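# Rotate the steel cup half a turn under the dial

## Task

Rotate the steel cup that sits beneath the dial indicator by 180 degrees on its fixture, then release it so neither gripper is holding it.

## Robot and tools

Robot: two arms, left_arm and right_arm, each ending in a parallel two-finger gripper. Their bases sit at (-0.033, +0.330, 0) m for left_arm and (+0.003, -0.349, 0) m for right_arm, both facing +x with a slight yaw. Scene frame: origin on the table top midway between the arms, +x out over the table, +z up, left_arm on the +y side. The arm names do not tell you which side of a camera picture an arm is on.

Gripper frame: fingers extend along the gripper's +z and close along its y. The reported end_effector_position is the point between the pads, roughly 1 cm short of the fingertips. Wrist cameras are mounted on each gripper and take up space near it.

Result lines: the state line lists, per arm, end_effector_position (m) and end_effector_quat_wxyz, all in the scene frame; at long reach these can be slightly wrong. grip_measured is the measured finger opening on the same -1..+1 scale you command; the last value in Joint positions is the opening in metres. A Hand target line (only when no steps are pending) shows where the controller is currently driving each gripper. HELD marks control steps where part of your command was not sent; a pose unreachable line names an arm whose command the clearance check altered or blocked. FAULT and OVER-TEMPERATURE FAULT lines report an arm stop; MOTOR HOT warns from 75 °C, a 90 °C reading halts that arm for 10 s, and at 100 °C the arm drops. Holding loads for long heats motors.

Row format (used by both motion tools): one flat list of 14 numbers, each in [-1, 1]: left_arm dx, dy, dz, rx, ry, rz, opening, then right_arm in the same order. Always give all 14, even if one arm is idle. dx..rz are an offset, not a pose: they are expressed in that gripper's own axes and counted from its pose in the most recent result that showed it (before any such result, or for later calls in the same reply, from where it is when the command begins). Scale: 1.0 equals 0.6 m for translation or 180 degrees for rotation; rx, ry, rz form a single rotation vector. Opening is absolute, not an offset: +1 fully open (0.094 m), -1 closed. Between the ends, fingers go to where grip_measured would read the value you send, so to hold something keep commanding about 0.03 below its grip_measured (less for a gentler hold). Pads push up to roughly 50-62 N, harder briefly on first contact.

execute_actions(actions, pictures): actions is a list with zero or one item. Empty list: just report state, with pictures. {"rows": [...], "steps": n}: 1 to 15 rows of 14 numbers, n from 6 to 15 control steps of 1/30 s (default 15); row k applies at step k, the last row repeats to fill. Every row is measured from the same base pose, not from the prior row. {"steps": n} with no rows: a wait of up to 300 steps counted from the last result, including your reply time. pictures: true adds camera images. The last 6 steps of an action are held back and run while you compose your next reply. Each step the command is clipped to within 70 mm and 16 degrees of the measured gripper pose, so a long offset needs several actions; check the result and send the remainder.

move(target, speed): target is one 14-number row as above; grippers travel in straight lines to their targets, finishing together, in 0.5-10 s (cut off at 10 s). speed is m/s, 0.002 to 0.5, default 0.25; rotation limited to twice that in rad/s. Openings are applied at the start. Paths ignore obstacles and the other arm. The result adds a move: line with the ending (done, off_target, moving, held, fault) and active limits (paced = target clipped; held = some steps blocked, after which the arm may surge), plus each gripper's remaining distance.



Practical notes: arms tend to finish a centimetre or more low and zero offsets let them sag further; to hold an arm in place, send the correction back to its desired pose in the first call of a reply and zeros afterward. Zero offsets drive the arm back to its reference pose, they are not a pause. Joint ranges (rad): waist -2.618..3.054, shoulder 0..3.142, elbow 0..3.142, wrist pitch and yaw -1.571..1.571, wrist roll -2.094..2.094; the wrist roll limit means a half turn of the cup may need two regrasps. Occasionally a held part is tugged or a loose object pushed. Avoid: knocking anything off the table, letting the arms collide or press each other, dropping or slipping the cup, fast impacts and hard pressing (faster moves and targets placed deeper past contact push harder). Smooth, economical motion is preferred.

Each tool is called by a JSON object that holds its "method" and its "body", one argument or row to a line.

## Session

I'll start by looking at the scene.

{"method": "execute_actions", "body": {
  "actions": []
}}

Scene clock: 0.00 s of 4800.00 s.
left_arm: end_effector_position=(+0.5318, +0.5125, +0.1053) grip_measured=+1.000 end_effector_quat_wxyz=(-0.123, +0.259, +0.752, +0.594) | right_arm: end_effector_position=(+0.2975, +0.1357, +0.3212) grip_measured=+1.000 end_effector_quat_wxyz=(-0.009, +0.119, +0.863, +0.491)
Joint positions: left_arm=[ 0.001  2.694  2.381 -0.764 -1.266  1.051  0.094] | right_arm=[ 0.941  2.067  2.251 -0.808 -0.487  1.401  0.094]
Joint velocities: left_arm=[ 0.002  0.042 -0.007  0.007  0.007 -0.022  0.   ] | right_arm=[-0.017 -0.002 -0.002  0.037  0.007 -0.007  0.   ]
Motor temperatures (°C, as the motors report them): left_arm=[21 22 22 21 22 22] | right_arm=[23 24 22 23 21 20]
Hand target (left_arm): +0.533, +0.513, +0.124; -0.111, +0.243, +0.752, +0.603
Hand target (right_arm): +0.296, +0.134, +0.341; +0.005, +0.105, +0.854, +0.510

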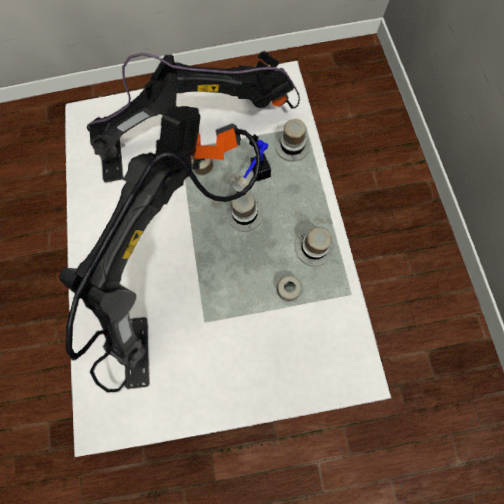

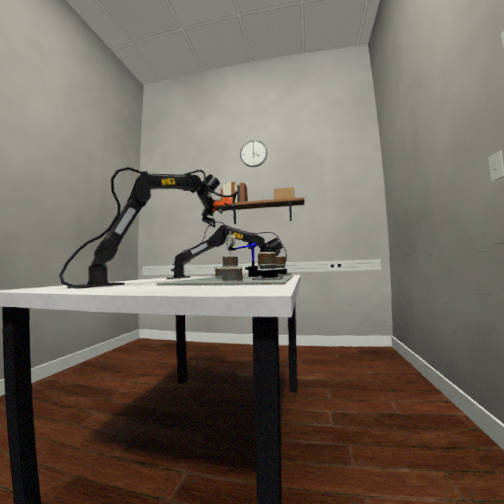

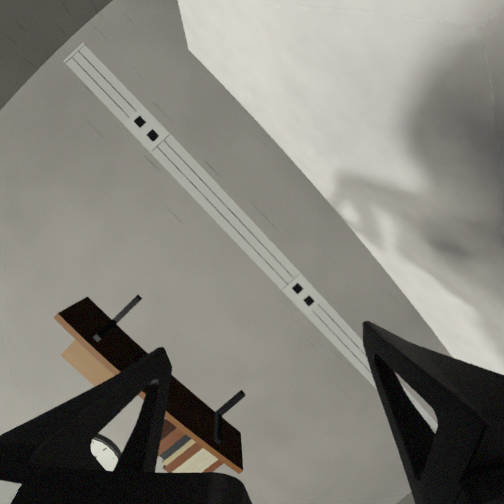

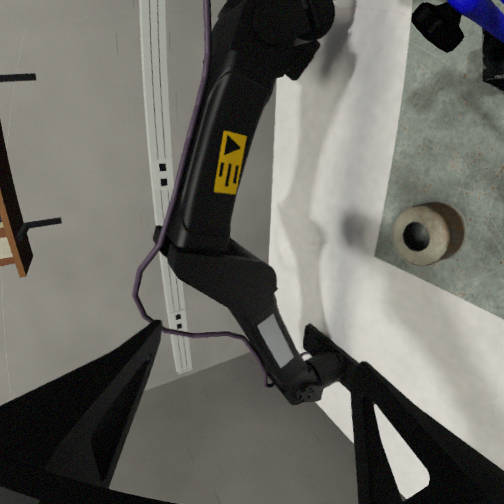

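{"method": "zoom_image", "body": {
  "camera": "cam_high",
  "region": [180, 100, 360, 320]
}}

{"method": "zoom_image", "body": {
  "camera": "cam_low",
  "region": [150, 200, 320, 300]
}}

Region (180, 100, 360, 320) of cam_high's 504x504 image, scaled by 2.291, with more detail than that image has; it fills the left 412 columns of this view, and the rest is white.

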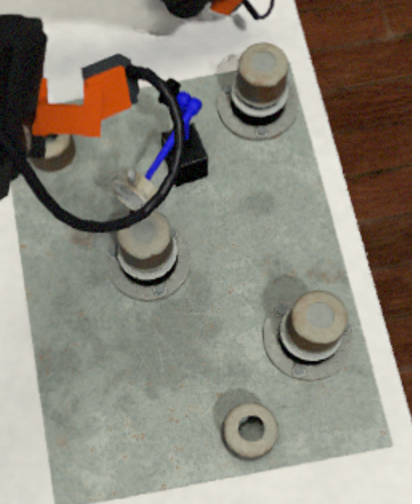

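Region (150, 200, 320, 300) of cam_low's 504x504 image, scaled by 2.965, with more detail than that image has; it fills the top 296 rows of this view, and the rest is white.

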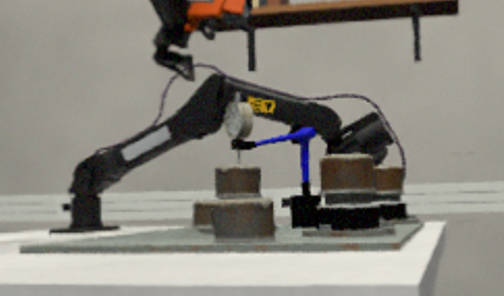

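{"method": "move", "body": {
  "target": [0.4383, -0.2037, -0.5474, 0.2502, -0.5761, -0.3920, 1.0, -0.1704, -0.4105, -0.0177, 0.1325, -0.4042, -0.3700, 1.0],
  "speed": 0.4
}}

Scene clock: 17.40 s of 4800.00 s.
left_arm: end_effector_position=(+0.2086, +0.2455, +0.2116) grip_measured=+1.000 end_effector_quat_wxyz=(+0.690, +0.125, +0.702, -0.120) | right_arm: end_effector_position=(+0.3400, -0.0113, +0.0984) grip_measured=+1.000 end_effector_quat_wxyz=(+0.691, -0.096, +0.710, +0.092)
Joint positions: left_arm=[-0.341  0.177  0.141  0.018  0.027  0.005  0.094] | right_arm=[1.117 2.157 0.744 1.374 0.784 0.026 0.094]
Joint velocities: left_arm=[-0.017  0.002 -0.022 -0.007 -0.007  0.081  0.   ] | right_arm=[ 0.002  0.002 -0.012  0.007  0.081  0.007  0.   ]
Motor temperatures (°C, as the motors report them): left_arm=[21 28 23 23 22 22] | right_arm=[23 28 24 27 21 20]
Hand target (left_arm): +0.207, +0.246, +0.216; +0.699, +0.120, +0.694, -0.122
Hand target (right_arm): +0.342, -0.013, +0.104; +0.699, -0.088, +0.703, +0.094
Off the commanded pose (left_arm): 0.010 m, 1 deg.
Off the commanded pose (right_arm): 0.008 m, 2 deg.
Kept back: nothing.
After step 90, 10.63 s passed at rest.
move: done
camera_calibration (this result's frames):
cam_left_wrist: T_world_to_cam=[[-0.309686, -0.93479, -0.173959, 0.329181], [-0.335054, 0.278503, -0.900097, 0.237198], [0.88985, -0.220462, -0.399454, 0.0758027], [0, 0, 0, 1]] pos_world=[0.113964, 0.258367, 0.301045]
cam_right_wrist: T_world_to_cam=[[0.285935, -0.921906, 0.261401, -0.124715], [-0.429796, -0.367197, -0.824889, 0.265308], [0.856456, 0.123515, -0.501226, -0.1212], [0, 0, 0, 1]] pos_world=[0.253491, -0.0025851, 0.190702]

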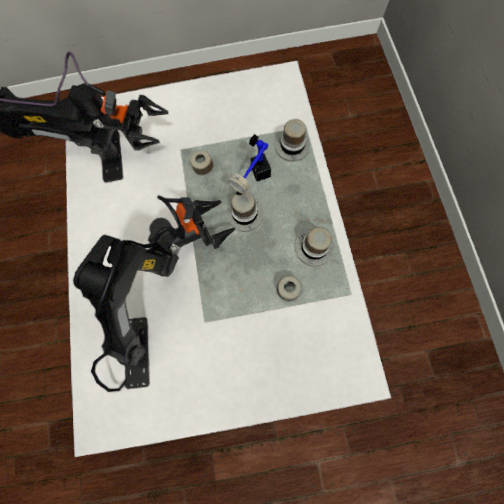

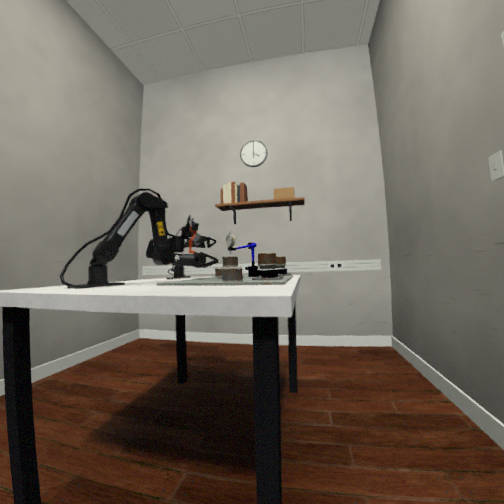

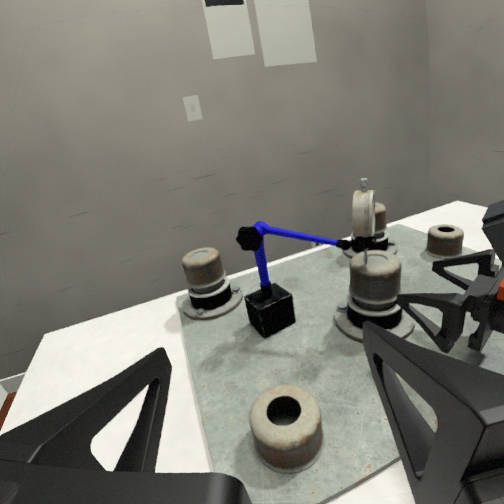

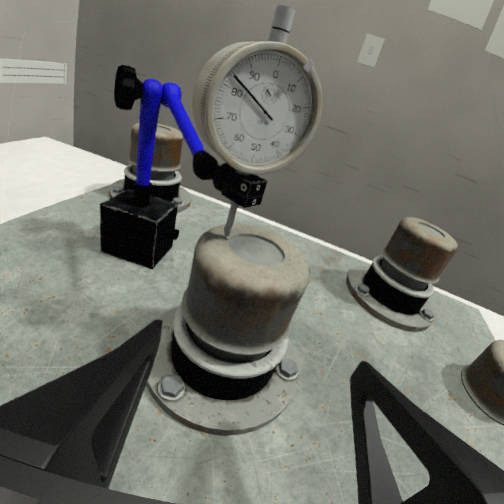

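{"method": "zoom_image", "body": {
  "camera": "cam_right_wrist",
  "region": [120, 180, 380, 440]
}}

{"method": "zoom_image", "body": {
  "camera": "cam_left_wrist",
  "region": [310, 170, 504, 364]
}}

{"method": "zoom_image", "body": {
  "camera": "cam_high",
  "region": [150, 140, 290, 280]
}}

Region (120, 180, 380, 440) of cam_right_wrist's 504x504 image, scaled by 1.938, with more detail than that image has.

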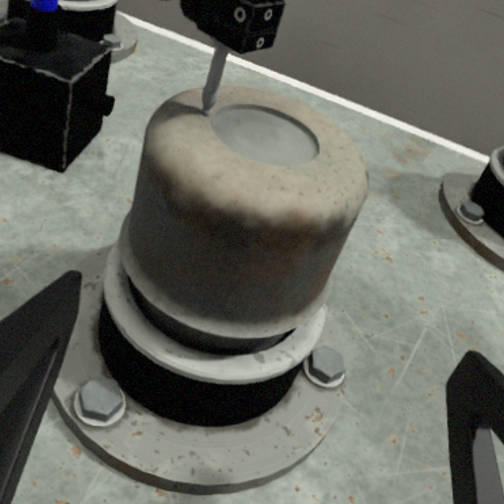

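Region (310, 170, 504, 364) of cam_left_wrist's 504x504 image, scaled by 2.598, with more detail than that image has.

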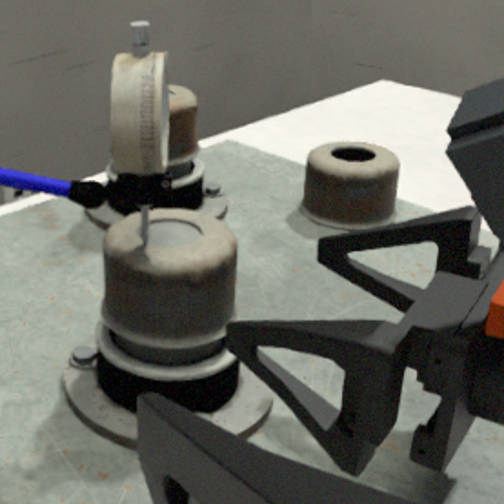

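Region (150, 140, 290, 280) of cam_high's 504x504 image, scaled by 3.600, with more detail than that image has.

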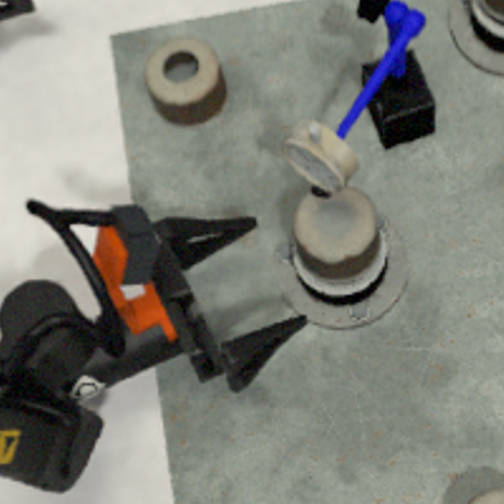

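{"method": "zoom_image", "body": {
  "camera": "cam_low",
  "region": [160, 210, 280, 290]
}}

Region (160, 210, 280, 290) of cam_low's 504x504 image, scaled by 4.200, with more detail than that image has.

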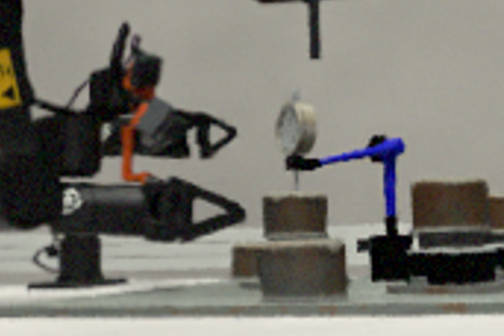

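{"method": "move", "body": {
  "target": [0, 0, 0, 0, 0, 0, 1.0, -0.0024, 0.0186, 0.1138, 0.0628, -0.0139, 0, 1.0],
  "speed": 0.12
}}

Scene clock: 27.43 s of 4800.00 s.
left_arm: end_effector_position=(+0.2087, +0.2459, +0.2116) grip_measured=+1.000 end_effector_quat_wxyz=(+0.690, +0.125, +0.703, -0.119) | right_arm: end_effector_position=(+0.3946, +0.0197, +0.0898) grip_measured=+1.000 end_effector_quat_wxyz=(+0.708, -0.036, +0.705, +0.029)
Joint positions: left_arm=[-0.341  0.177  0.141  0.018  0.025  0.005  0.094] | right_arm=[ 1.088  2.367  1.111  1.261  0.93  -0.015  0.094]
Joint velocities: left_arm=[-0.007  0.022  0.012  0.007  0.007 -0.037  0.   ] | right_arm=[-0.007 -0.002 -0.012  0.022 -0.022 -0.037  0.   ]
Motor temperatures (°C, as the motors report them): left_arm=[21 26 23 25 22 22] | right_arm=[23 28 23 28 21 20]
Hand target (left_arm): +0.209, +0.246, +0.212; +0.690, +0.125, +0.702, -0.120
Hand target (right_arm): +0.402, +0.017, +0.097; +0.712, -0.025, +0.701, +0.023
Off the commanded pose (left_arm): 0.000 m, 0 deg.
Off the commanded pose (right_arm): 0.012 m, 2 deg.
Kept back: nothing.
After step 90, 5.73 s passed at rest.
move: off_target (right_arm)
camera_calibration (this result's frames):
cam_left_wrist: T_world_to_cam=[[-0.307917, -0.935438, -0.173618, 0.329234], [-0.335693, 0.277568, -0.900148, 0.237521], [0.890223, -0.218888, -0.399488, 0.0753126], [0, 0, 0, 1]] pos_world=[0.114066, 0.258534, 0.301052]
cam_right_wrist: T_world_to_cam=[[0.11342, -0.955867, 0.271024, -0.0416515], [-0.460806, -0.29228, -0.837992, 0.304976], [0.880224, -0.0298438, -0.47362, -0.184903], [0, 0, 0, 1]] pos_world=[0.308015, 0.0438067, 0.179282]

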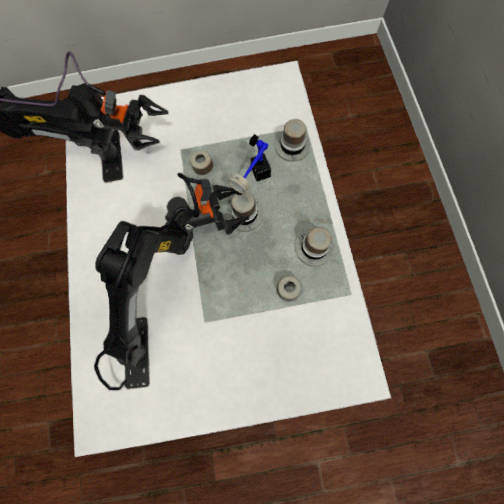

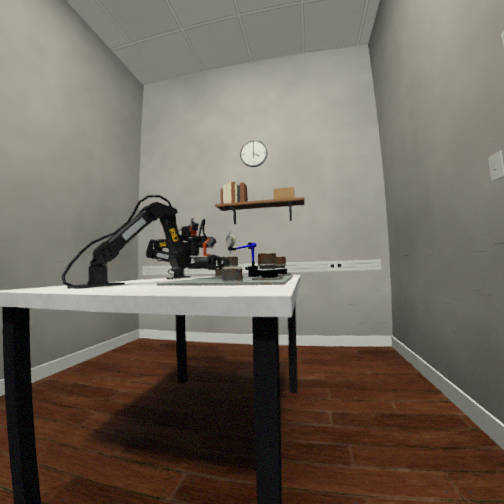

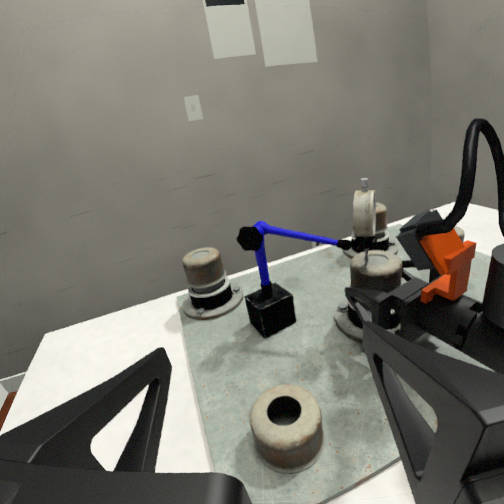

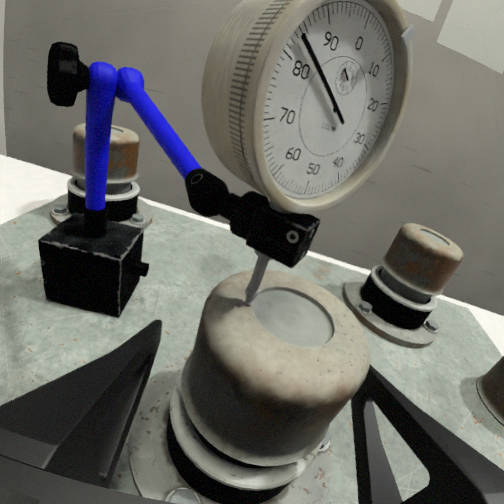

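{"method": "zoom_image", "body": {
  "camera": "cam_high",
  "region": [170, 150, 290, 270]
}}

{"method": "zoom_image", "body": {
  "camera": "cam_low",
  "region": [160, 210, 280, 290]
}}

{"method": "zoom_image", "body": {
  "camera": "cam_right_wrist",
  "region": [100, 240, 440, 504]
}}

Region (170, 150, 290, 270) of cam_high's 504x504 image, scaled by 4.200, with more detail than that image has.

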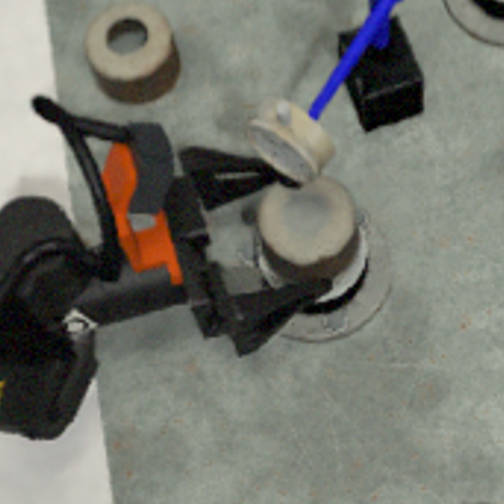

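Region (160, 210, 280, 290) of cam_low's 504x504 image, scaled by 4.200, with more detail than that image has.

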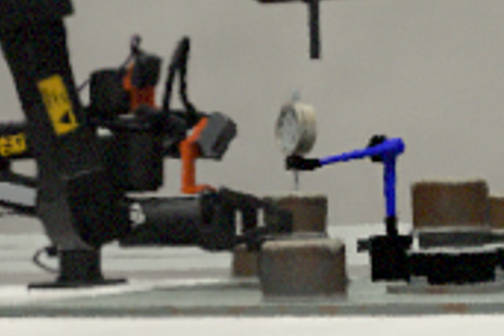

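Region (100, 240, 440, 504) of cam_right_wrist's 504x504 image, scaled by 1.482, with more detail than that image has; it fills the top 391 rows of this view, and the rest is white.

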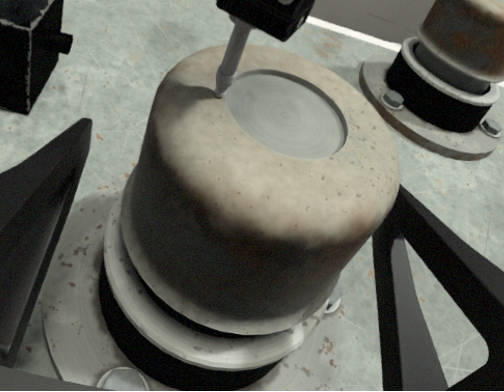

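{"method": "execute_actions", "body": {
  "actions": [
    {"rows": [[0,0,0,0,0,0,1, -0.0125,-0.005,0.015,0.007,-0.005,0,1],[0,0,0,0,0,0,1, -0.013,-0.0055,0.017,0.007,-0.005,0,1],[0,0,0,0,0,0,1, -0.0135,-0.006,0.019,0.007,-0.005,0,0.95],[0,0,0,0,0,0,1, -0.014,-0.0063,0.021,0.007,-0.005,0,0.9],[0,0,0,0,0,0,1, -0.0145,-0.0065,0.0225,0.007,-0.005,0,0.85],[0,0,0,0,0,0,1, -0.015,-0.0067,0.0235,0.007,-0.005,0,0.8],[0,0,0,0,0,0,1, -0.015,-0.0067,0.0235,0.007,-0.005,0,0.75],[0,0,0,0,0,0,1, -0.015,-0.0067,0.0235,0.007,-0.005,0,0.7],[0,0,0,0,0,0,1, -0.015,-0.0067,0.0235,0.007,-0.005,0,0.65],[0,0,0,0,0,0,1, -0.015,-0.0067,0.0235,0.007,-0.005,0,0.6],[0,0,0,0,0,0,1, -0.015,-0.0067,0.0235,0.007,-0.005,0,0.56],[0,0,0,0,0,0,1, -0.015,-0.0067,0.0235,0.007,-0.005,0,0.52],[0,0,0,0,0,0,1, -0.015,-0.0067,0.0235,0.007,-0.005,0,0.48],[0,0,0,0,0,0,1, -0.015,-0.0067,0.0235,0.007,-0.005,0,0.45],[0,0,0,0,0,0,1, -0.015,-0.0067,0.0235,0.007,-0.005,0,0.42]], "steps": 15}
  ]
}}

{"method": "execute_actions", "body": {
  "actions": []
}}

Scene clock: 31.07 s of 4800.00 s.
left_arm: end_effector_position=(+0.2087, +0.2459, +0.2116) grip_measured=+1.000 end_effector_quat_wxyz=(+0.690, +0.125, +0.703, -0.119) | right_arm: end_effector_position=(+0.4018, +0.0160, +0.0921) grip_measured=+0.675 end_effector_quat_wxyz=(+0.710, -0.032, +0.704, +0.021)
Joint positions: left_arm=[-0.341  0.177  0.141  0.018  0.025  0.005  0.094] | right_arm=[ 1.072  2.371  1.126  1.257  0.932 -0.026  0.079]
Joint velocities: left_arm=[ 0.007 -0.002 -0.022 -0.007  0.066  0.051  0.   ] | right_arm=[-0.037 -0.017  0.037 -0.11   0.037 -0.007 -0.045]
Motor temperatures (°C, as the motors report them): left_arm=[21 25 23 25 22 22] | right_arm=[23 28 24 28 21 20]
Steps of this call (steps 1 to 90: nothing new was sent; then 0.33 s passed at rest; steps 91 to 99: the first 9 steps of this action). Readings (end_effector_position):
91: left_arm (+0.2087, +0.2459, +0.2116) | right_arm (+0.3946, +0.0194, +0.0897)
92: left_arm (+0.2087, +0.2459, +0.2116) | right_arm (+0.3947, +0.0192, +0.0897)
94: left_arm (+0.2087, +0.2459, +0.2116) | right_arm (+0.3961, +0.0188, +0.0901)
98: left_arm (+0.2087, +0.2459, +0.2116) | right_arm (+0.4010, +0.0166, +0.0917)
99: the state above

Scene clock: 31.27 s of 4800.00 s.
left_arm: end_effector_position=(+0.2087, +0.2459, +0.2116) grip_measured=+1.000 end_effector_quat_wxyz=(+0.690, +0.125, +0.703, -0.119) | right_arm: end_effector_position=(+0.4024, +0.0164, +0.0921) grip_measured=+0.473 end_effector_quat_wxyz=(+0.709, -0.033, +0.704, +0.022)
Joint positions: left_arm=[-0.341  0.177  0.141  0.018  0.025  0.005  0.094] | right_arm=[ 1.071  2.371  1.127  1.256  0.927 -0.027  0.069]
Joint velocities: left_arm=[-0.017 -0.007  0.012 -0.022 -0.022  0.022  0.   ] | right_arm=[-0.002  0.017  0.007  0.051 -0.051  0.007 -0.001]
Motor temperatures (°C, as the motors report them): left_arm=[21 25 23 25 22 22] | right_arm=[23 28 24 28 21 20]
Hand target (left_arm): +0.209, +0.246, +0.212; +0.690, +0.125, +0.703, -0.119
Hand target (right_arm): +0.409, +0.017, +0.099; +0.713, -0.028, +0.700, +0.021
Off the commanded pose (left_arm): 0.000 m, 0 deg.
Off the commanded pose (right_arm): 0.009 m, 1 deg.
Kept back: nothing.
Steps of this call (steps 1 to 6: the last 6 steps of your previous action). Readings (end_effector_position):
1: left_arm (+0.2087, +0.2459, +0.2116) | right_arm (+0.4024, +0.0157, +0.0922)
2: left_arm (+0.2087, +0.2459, +0.2116) | right_arm (+0.4025, +0.0155, +0.0922)
4: left_arm (+0.2087, +0.2459, +0.2116) | right_arm (+0.4024, +0.0162, +0.0920)
6: the state above
camera_calibration (this result's frames):
cam_left_wrist: T_world_to_cam=[[-0.307917, -0.935438, -0.173618, 0.329234], [-0.335693, 0.277568, -0.900148, 0.237521], [0.890223, -0.218888, -0.399488, 0.0753126], [0, 0, 0, 1]] pos_world=[0.114066, 0.258534, 0.301052]
cam_right_wrist: T_world_to_cam=[[0.0989686, -0.9558, 0.276859, -0.0410213], [-0.460948, -0.290609, -0.838495, 0.309608], [0.881891, -0.0446328, -0.469336, -0.191671], [0, 0, 0, 1]] pos_world=[0.315806, 0.0422117, 0.181004]

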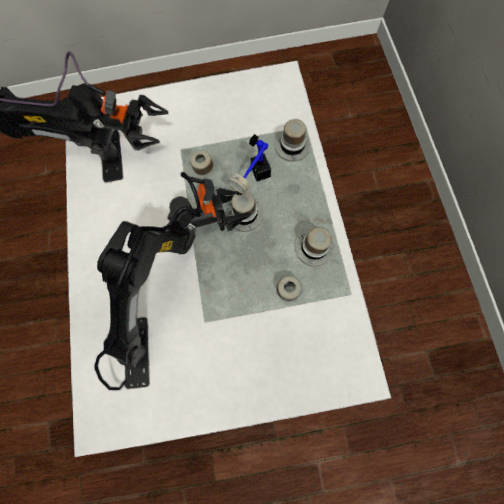

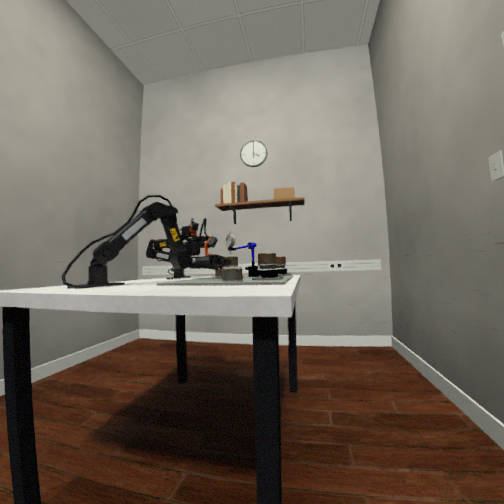

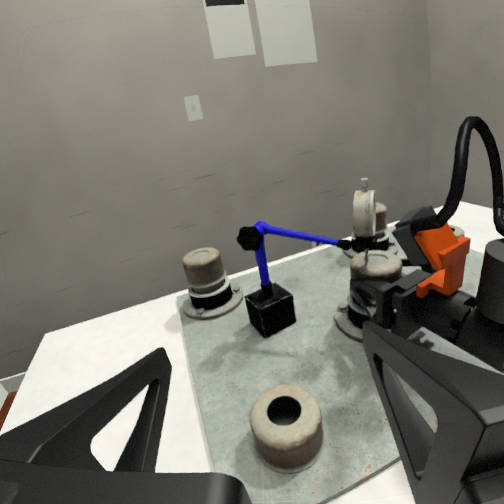

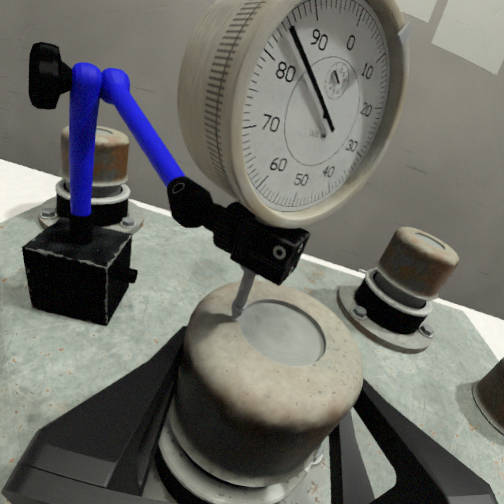

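{"method": "move", "body": {
  "target": [0, 0, 0, 0, 0, 0, 1.0, -0.0083, 0.0064, -0.0068, -0.514, -0.0125, 0.0078, 0.43],
  "speed": 0.3
}}

Scene clock: 36.67 s of 4800.00 s.
left_arm: end_effector_position=(+0.2087, +0.2459, +0.2116) grip_measured=+1.000 end_effector_quat_wxyz=(+0.690, +0.125, +0.703, -0.119) | right_arm: end_effector_position=(+0.4008, +0.0216, +0.0925) grip_measured=+0.473 end_effector_quat_wxyz=(-0.491, +0.527, -0.460, -0.519)
Joint positions: left_arm=[-0.341  0.177  0.141  0.018  0.025  0.005  0.094] | right_arm=[ 0.499  2.482  1.352  1.194 -1.234  0.019  0.069]
Joint velocities: left_arm=[ 0.002 -0.012  0.002  0.007  0.022 -0.066  0.   ] | right_arm=[-0.007 -0.017  0.002 -0.022 -0.037 -0.051 -0.001]
Motor temperatures (°C, as the motors report them): left_arm=[21 25 23 25 22 22] | right_arm=[23 29 24 28 21 20]
Hand target (left_arm): +0.209, +0.246, +0.212; +0.690, +0.125, +0.703, -0.119
Hand target (right_arm): +0.401, +0.022, +0.097; +0.479, -0.528, +0.459, +0.530
Off the commanded pose (left_arm): 0.000 m, 0 deg.
Off the commanded pose (right_arm): 0.005 m, 2 deg.
Kept back: nothing.
move: done
camera_calibration (this result's frames):
cam_left_wrist: T_world_to_cam=[[-0.307917, -0.935438, -0.173618, 0.329234], [-0.335693, 0.277568, -0.900148, 0.237521], [0.890223, -0.218888, -0.399488, 0.0753126], [0, 0, 0, 1]] pos_world=[0.114066, 0.258534, 0.301052]
cam_right_wrist: T_world_to_cam=[[0.947306, 0.111542, 0.300283, -0.401252], [0.317916, -0.442252, -0.838655, 0.00185594], [0.0392554, 0.889928, -0.454409, 0.12635], [0, 0, 0, 1]] pos_world=[0.374559, -0.0668655, 0.17946]

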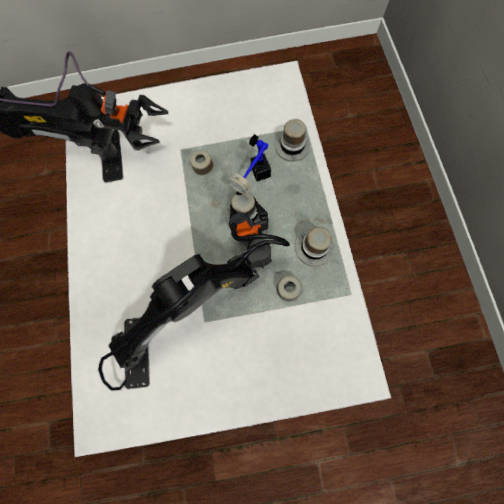

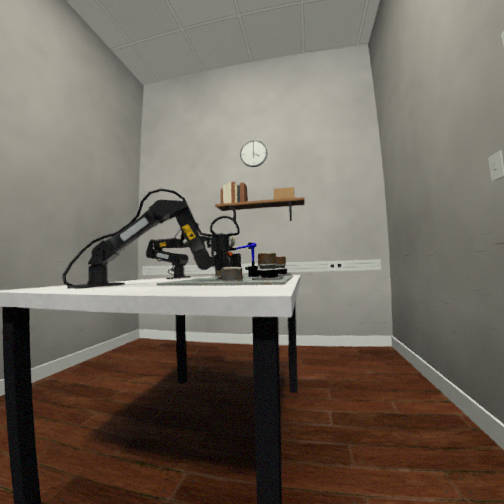

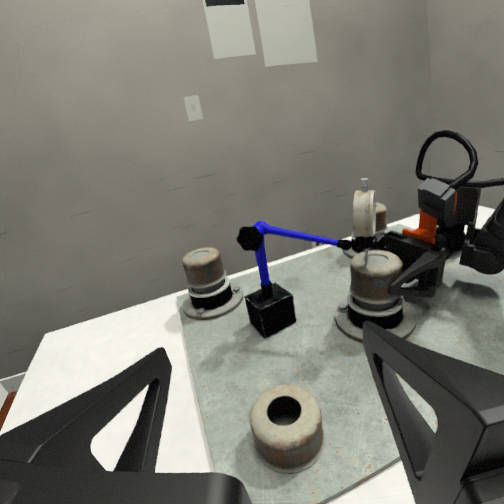

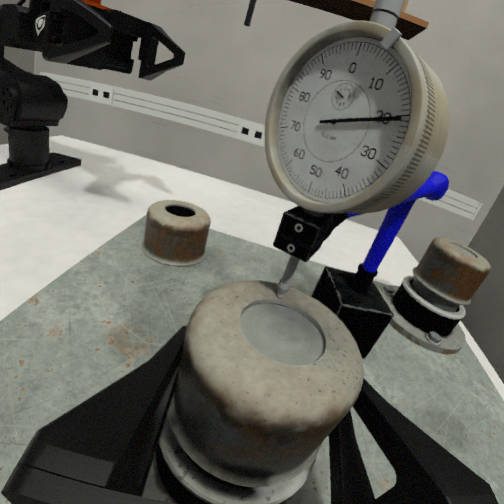

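{"method": "zoom_image", "body": {
  "camera": "cam_right_wrist",
  "region": [100, 240, 440, 504]
}}

Region (100, 240, 440, 504) of cam_right_wrist's 504x504 image, scaled by 1.482, with more detail than that image has; it fills the top 391 rows of this view, and the rest is white.

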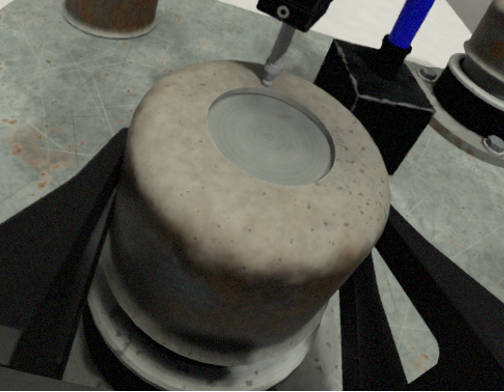

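{"method": "move", "body": {
  "target": [0, 0, 0, 0, 0, 0, 1.0, -0.0094, 0.0017, -0.0073, 0.5106, 0.0112, 0.0, 1.0],
  "speed": 0.4
}}

Scene clock: 42.33 s of 4800.00 s.
left_arm: end_effector_position=(+0.2087, +0.2459, +0.2116) grip_measured=+1.000 end_effector_quat_wxyz=(+0.690, +0.125, +0.703, -0.119) | right_arm: end_effector_position=(+0.3963, +0.0103, +0.0903) grip_measured=+1.000 end_effector_quat_wxyz=(+0.708, -0.027, +0.705, +0.021)
Joint positions: left_arm=[-0.341  0.177  0.141  0.018  0.025  0.005  0.094] | right_arm=[ 1.078  2.358  1.092  1.273  0.944 -0.014  0.094]
Joint velocities: left_arm=[-0.022 -0.002 -0.012  0.037  0.051 -0.037  0.   ] | right_arm=[ 0.002 -0.002 -0.007 -0.051 -0.066 -0.066  0.   ]
Motor temperatures (°C, as the motors report them): left_arm=[21 24 24 26 22 22] | right_arm=[23 29 24 28 21 20]
Hand target (left_arm): +0.209, +0.246, +0.212; +0.690, +0.125, +0.703, -0.119
Hand target (right_arm): +0.397, +0.015, +0.098; +0.712, -0.021, +0.701, +0.023
Off the commanded pose (left_arm): 0.000 m, 0 deg.
Off the commanded pose (right_arm): 0.011 m, 1 deg.
Kept back: nothing.
move: off_target (right_arm)
camera_calibration (this result's frames):
cam_left_wrist: T_world_to_cam=[[-0.307917, -0.935438, -0.173618, 0.329234], [-0.335693, 0.277568, -0.900148, 0.237521], [0.890223, -0.218888, -0.399488, 0.0753126], [0, 0, 0, 1]] pos_world=[0.114066, 0.258534, 0.301052]
cam_right_wrist: T_world_to_cam=[[0.0906701, -0.958965, 0.268635, -0.0417572], [-0.467219, -0.279179, -0.838907, 0.305926], [0.87948, -0.0494477, -0.47336, -0.185948], [0, 0, 0, 1]] pos_world=[0.310258, 0.0361697, 0.179841]

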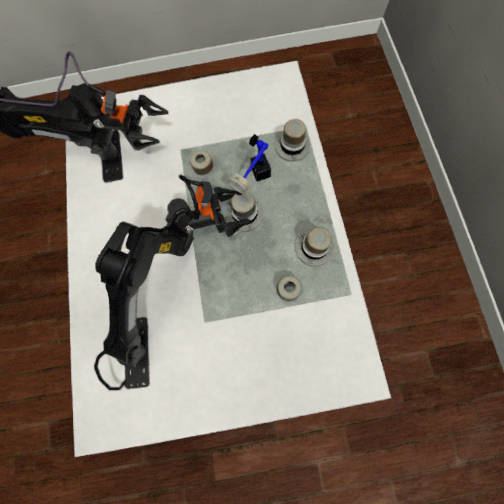

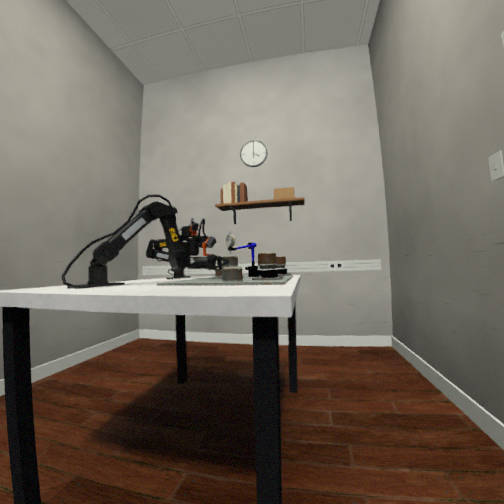

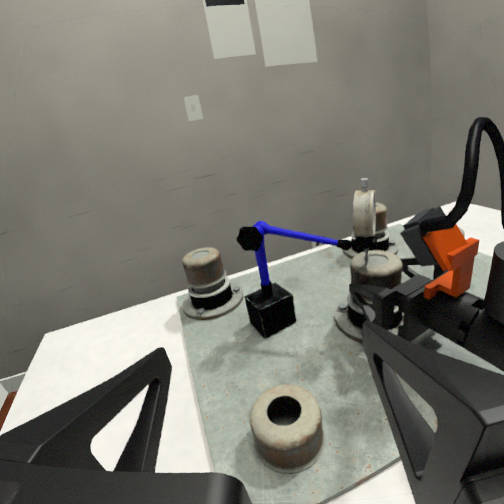

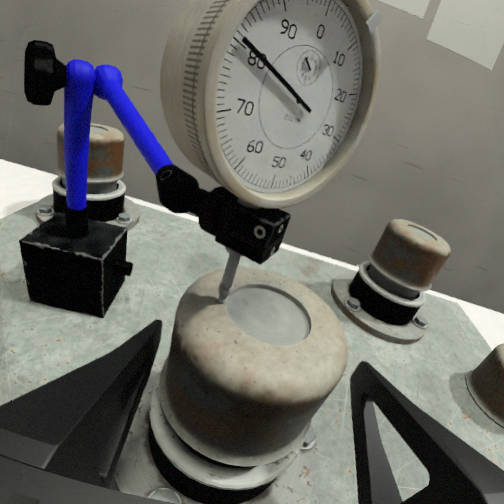

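{"method": "zoom_image", "body": {
  "camera": "cam_right_wrist",
  "region": [100, 240, 440, 504]
}}

Region (100, 240, 440, 504) of cam_right_wrist's 504x504 image, scaled by 1.482, with more detail than that image has; it fills the top 391 rows of this view, and the rest is white.

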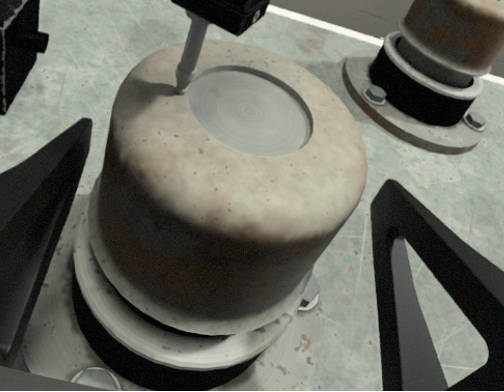

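{"method": "execute_actions", "body": {
  "actions": [
    {"rows": [[0,0,0,0,0,0,1, -0.013,0.009,0.004,0.002,-0.004,0.0035,1],[0,0,0,0,0,0,1, -0.0133,0.0105,0.007,0.002,-0.004,0.0035,1],[0,0,0,0,0,0,1, -0.0136,0.012,0.010,0.002,-0.004,0.0035,0.95],[0,0,0,0,0,0,1, -0.014,0.0135,0.013,0.002,-0.004,0.0035,0.9],[0,0,0,0,0,0,1, -0.0143,0.0145,0.0155,0.002,-0.004,0.0035,0.85],[0,0,0,0,0,0,1, -0.0145,0.015,0.0172,0.002,-0.004,0.0035,0.8],[0,0,0,0,0,0,1, -0.0145,0.015,0.0172,0.002,-0.004,0.0035,0.75],[0,0,0,0,0,0,1, -0.0145,0.015,0.0172,0.002,-0.004,0.0035,0.7],[0,0,0,0,0,0,1, -0.0145,0.015,0.0172,0.002,-0.004,0.0035,0.65],[0,0,0,0,0,0,1, -0.0145,0.015,0.0172,0.002,-0.004,0.0035,0.6],[0,0,0,0,0,0,1, -0.0145,0.015,0.0172,0.002,-0.004,0.0035,0.56],[0,0,0,0,0,0,1, -0.0145,0.015,0.0172,0.002,-0.004,0.0035,0.52],[0,0,0,0,0,0,1, -0.0145,0.015,0.0172,0.002,-0.004,0.0035,0.48],[0,0,0,0,0,0,1, -0.0145,0.015,0.0172,0.002,-0.004,0.0035,0.45],[0,0,0,0,0,0,1, -0.0145,0.015,0.0172,0.002,-0.004,0.0035,0.43]], "steps": 15}
  ]
}}

{"method": "execute_actions", "body": {
  "actions": [],
  "pictures": true
}}

{"method": "move", "body": {
  "target": [0, 0, 0, 0, 0, 0, 1.0, -0.0075, 0.006, -0.006, -0.5028, -0.011, 0.0075, 0.43],
  "speed": 0.35
}}

Scene clock: 45.10 s of 4800.00 s.
left_arm: end_effector_position=(+0.2087, +0.2459, +0.2116) grip_measured=+1.000 end_effector_quat_wxyz=(+0.690, +0.125, +0.703, -0.119) | right_arm: end_effector_position=(+0.4010, +0.0173, +0.0938) grip_measured=+0.675 end_effector_quat_wxyz=(+0.710, -0.023, +0.703, +0.023)
Joint positions: left_arm=[-0.341  0.177  0.141  0.018  0.025  0.005  0.094] | right_arm=[ 1.078  2.371  1.136  1.251  0.947 -0.014  0.079]
Joint velocities: left_arm=[-0.002 -0.007  0.012  0.007 -0.007 -0.051  0.   ] | right_arm=[ 0.007 -0.007  0.042 -0.081  0.022 -0.007 -0.046]
Motor temperatures (°C, as the motors report them): left_arm=[21 24 24 26 22 22] | right_arm=[23 29 24 28 21 20]
Steps of this call (steps 1 to 74: nothing new was sent; steps 75 to 83: the first 9 steps of this action). Readings (end_effector_position):
75: left_arm (+0.2087, +0.2459, +0.2116) | right_arm (+0.3963, +0.0098, +0.0901)
76: left_arm (+0.2087, +0.2459, +0.2116) | right_arm (+0.3965, +0.0101, +0.0904)
78: left_arm (+0.2087, +0.2459, +0.2116) | right_arm (+0.3980, +0.0124, +0.0911)
82: left_arm (+0.2087, +0.2459, +0.2116) | right_arm (+0.4008, +0.0169, +0.0934)
83: the state above

Scene clock: 45.30 s of 4800.00 s.
left_arm: end_effector_position=(+0.2087, +0.2459, +0.2116) grip_measured=+1.000 end_effector_quat_wxyz=(+0.690, +0.125, +0.703, -0.119) | right_arm: end_effector_position=(+0.4013, +0.0166, +0.0936) grip_measured=+0.472 end_effector_quat_wxyz=(+0.710, -0.022, +0.704, +0.021)
Joint positions: left_arm=[-0.341  0.177  0.141  0.018  0.025  0.005  0.094] | right_arm=[ 1.078  2.371  1.137  1.248  0.951 -0.014  0.069]
Joint velocities: left_arm=[-0.007  0.017 -0.017  0.081 -0.037  0.007  0.   ] | right_arm=[-0.022  0.002  0.017  0.022  0.066 -0.037 -0.   ]
Motor temperatures (°C, as the motors report them): left_arm=[21 24 24 26 22 22] | right_arm=[23 29 24 28 21 20]
Hand target (left_arm): +0.209, +0.246, +0.212; +0.690, +0.125, +0.703, -0.119
Hand target (right_arm): +0.406, +0.020, +0.099; +0.713, -0.021, +0.701, +0.023
Off the commanded pose (left_arm): 0.000 m, 0 deg.
Off the commanded pose (right_arm): 0.008 m, 1 deg.
Kept back: nothing.
Steps of this call (steps 1 to 6: the last 6 steps of your previous action). Readings (end_effector_position):
1: left_arm (+0.2087, +0.2459, +0.2116) | right_arm (+0.4011, +0.0174, +0.0938)
2: left_arm (+0.2087, +0.2459, +0.2116) | right_arm (+0.4011, +0.0175, +0.0937)
4: left_arm (+0.2087, +0.2459, +0.2116) | right_arm (+0.4013, +0.0166, +0.0936)
6: the state above
camera_calibration (this result's frames):
cam_left_wrist: T_world_to_cam=[[-0.307917, -0.935438, -0.173618, 0.329234], [-0.335693, 0.277568, -0.900148, 0.237521], [0.890223, -0.218888, -0.399488, 0.0753126], [0, 0, 0, 1]] pos_world=[0.114066, 0.258534, 0.301052]
cam_right_wrist: T_world_to_cam=[[0.0822777, -0.961254, 0.263098, -0.0330989], [-0.465948, -0.270466, -0.842461, 0.31247], [0.880978, -0.0532744, -0.470148, -0.189402], [0, 0, 0, 1]] pos_world=[0.315177, 0.0426059, 0.182905]

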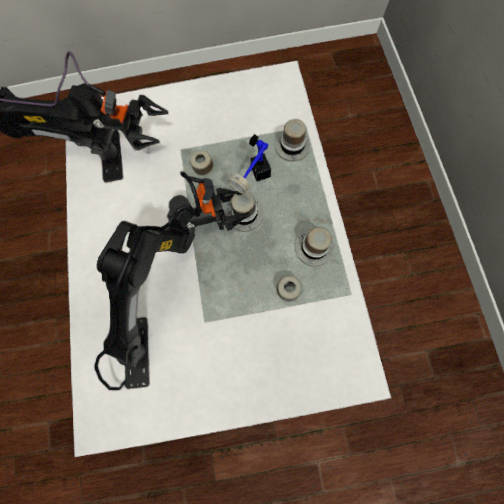

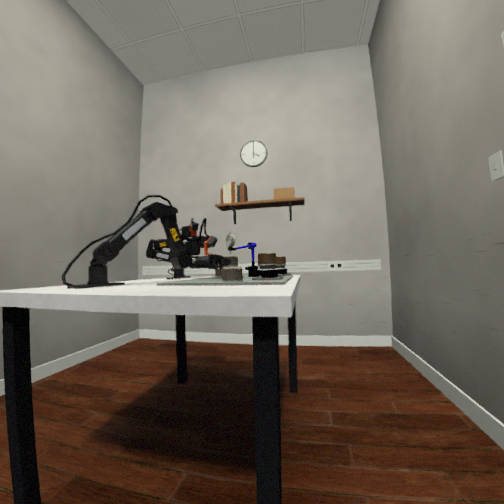

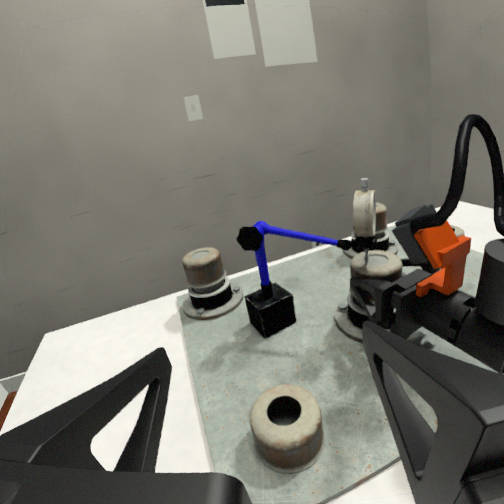

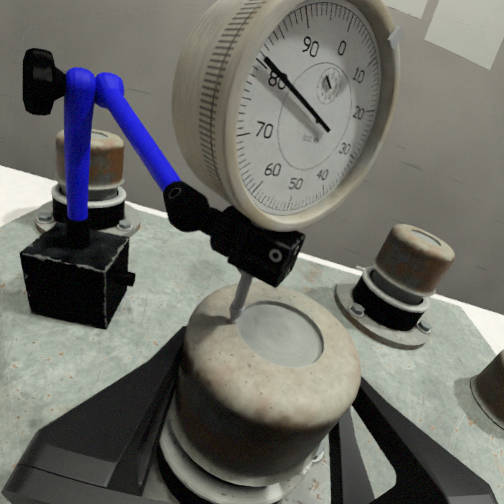

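Scene clock: 48.27 s of 4800.00 s.
left_arm: end_effector_position=(+0.2087, +0.2459, +0.2116) grip_measured=+1.000 end_effector_quat_wxyz=(+0.690, +0.125, +0.703, -0.119) | right_arm: end_effector_position=(+0.4010, +0.0210, +0.0940) grip_measured=+0.471 end_effector_quat_wxyz=(+0.506, -0.510, +0.473, +0.510)
Joint positions: left_arm=[-0.341  0.177  0.141  0.018  0.025  0.005  0.094] | right_arm=[ 0.505  2.466  1.303  1.246 -1.172  0.042  0.069]
Joint velocities: left_arm=[ 0.012  0.027 -0.002  0.022 -0.037  0.007  0.   ] | right_arm=[ 0.007  0.002 -0.017  0.022 -0.037  0.007 -0.001]
Motor temperatures (°C, as the motors report them): left_arm=[21 24 24 26 22 22] | right_arm=[23 30 24 29 21 20]
Hand target (left_arm): +0.209, +0.246, +0.212; +0.690, +0.125, +0.703, -0.119
Hand target (right_arm): +0.401, +0.021, +0.098; +0.495, -0.513, +0.470, +0.521
Off the commanded pose (left_arm): 0.000 m, 0 deg.
Off the commanded pose (right_arm): 0.005 m, 2 deg.
Kept back: nothing.
move: done
camera_calibration (this result's frames):
cam_left_wrist: T_world_to_cam=[[-0.307917, -0.935438, -0.173618, 0.329234], [-0.335693, 0.277568, -0.900148, 0.237521], [0.890223, -0.218888, -0.399488, 0.0753126], [0, 0, 0, 1]] pos_world=[0.114066, 0.258534, 0.301052]
cam_right_wrist: T_world_to_cam=[[0.954132, 0.0561605, 0.294072, -0.402811], [0.287119, -0.449938, -0.845647, 0.0159828], [0.0848221, 0.891292, -0.445425, 0.108445], [0, 0, 0, 1]] pos_world=[0.370547, -0.0668427, 0.180275]

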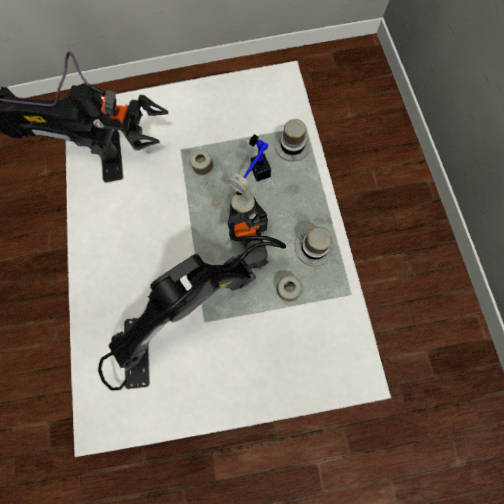

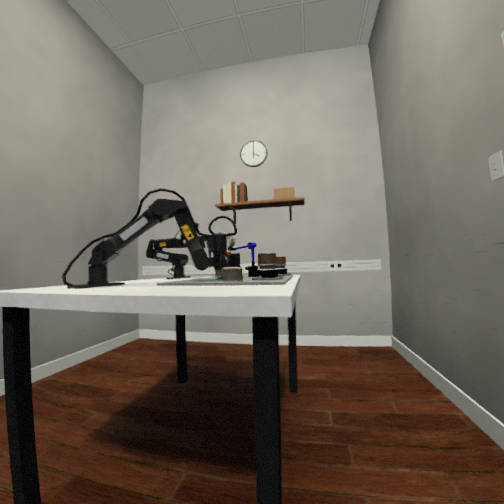

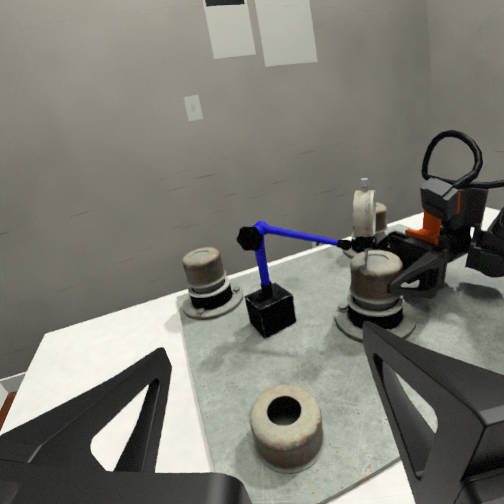

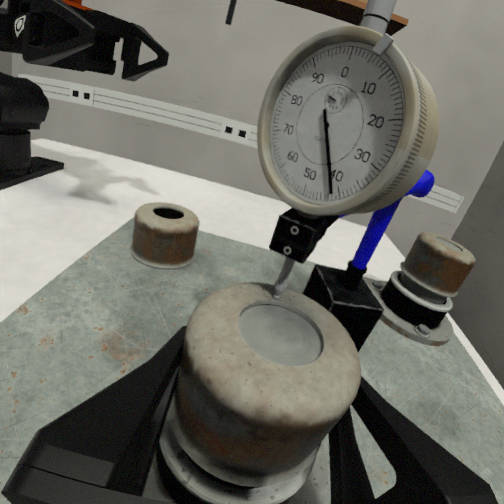

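{"method": "zoom_image", "body": {
  "camera": "cam_right_wrist",
  "region": [100, 240, 440, 504]
}}

Region (100, 240, 440, 504) of cam_right_wrist's 504x504 image, scaled by 1.482, with more detail than that image has; it fills the top 391 rows of this view, and the rest is white.

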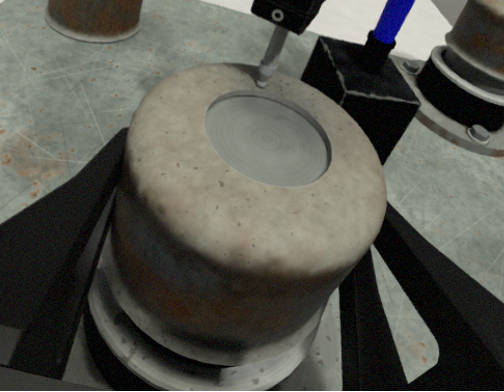

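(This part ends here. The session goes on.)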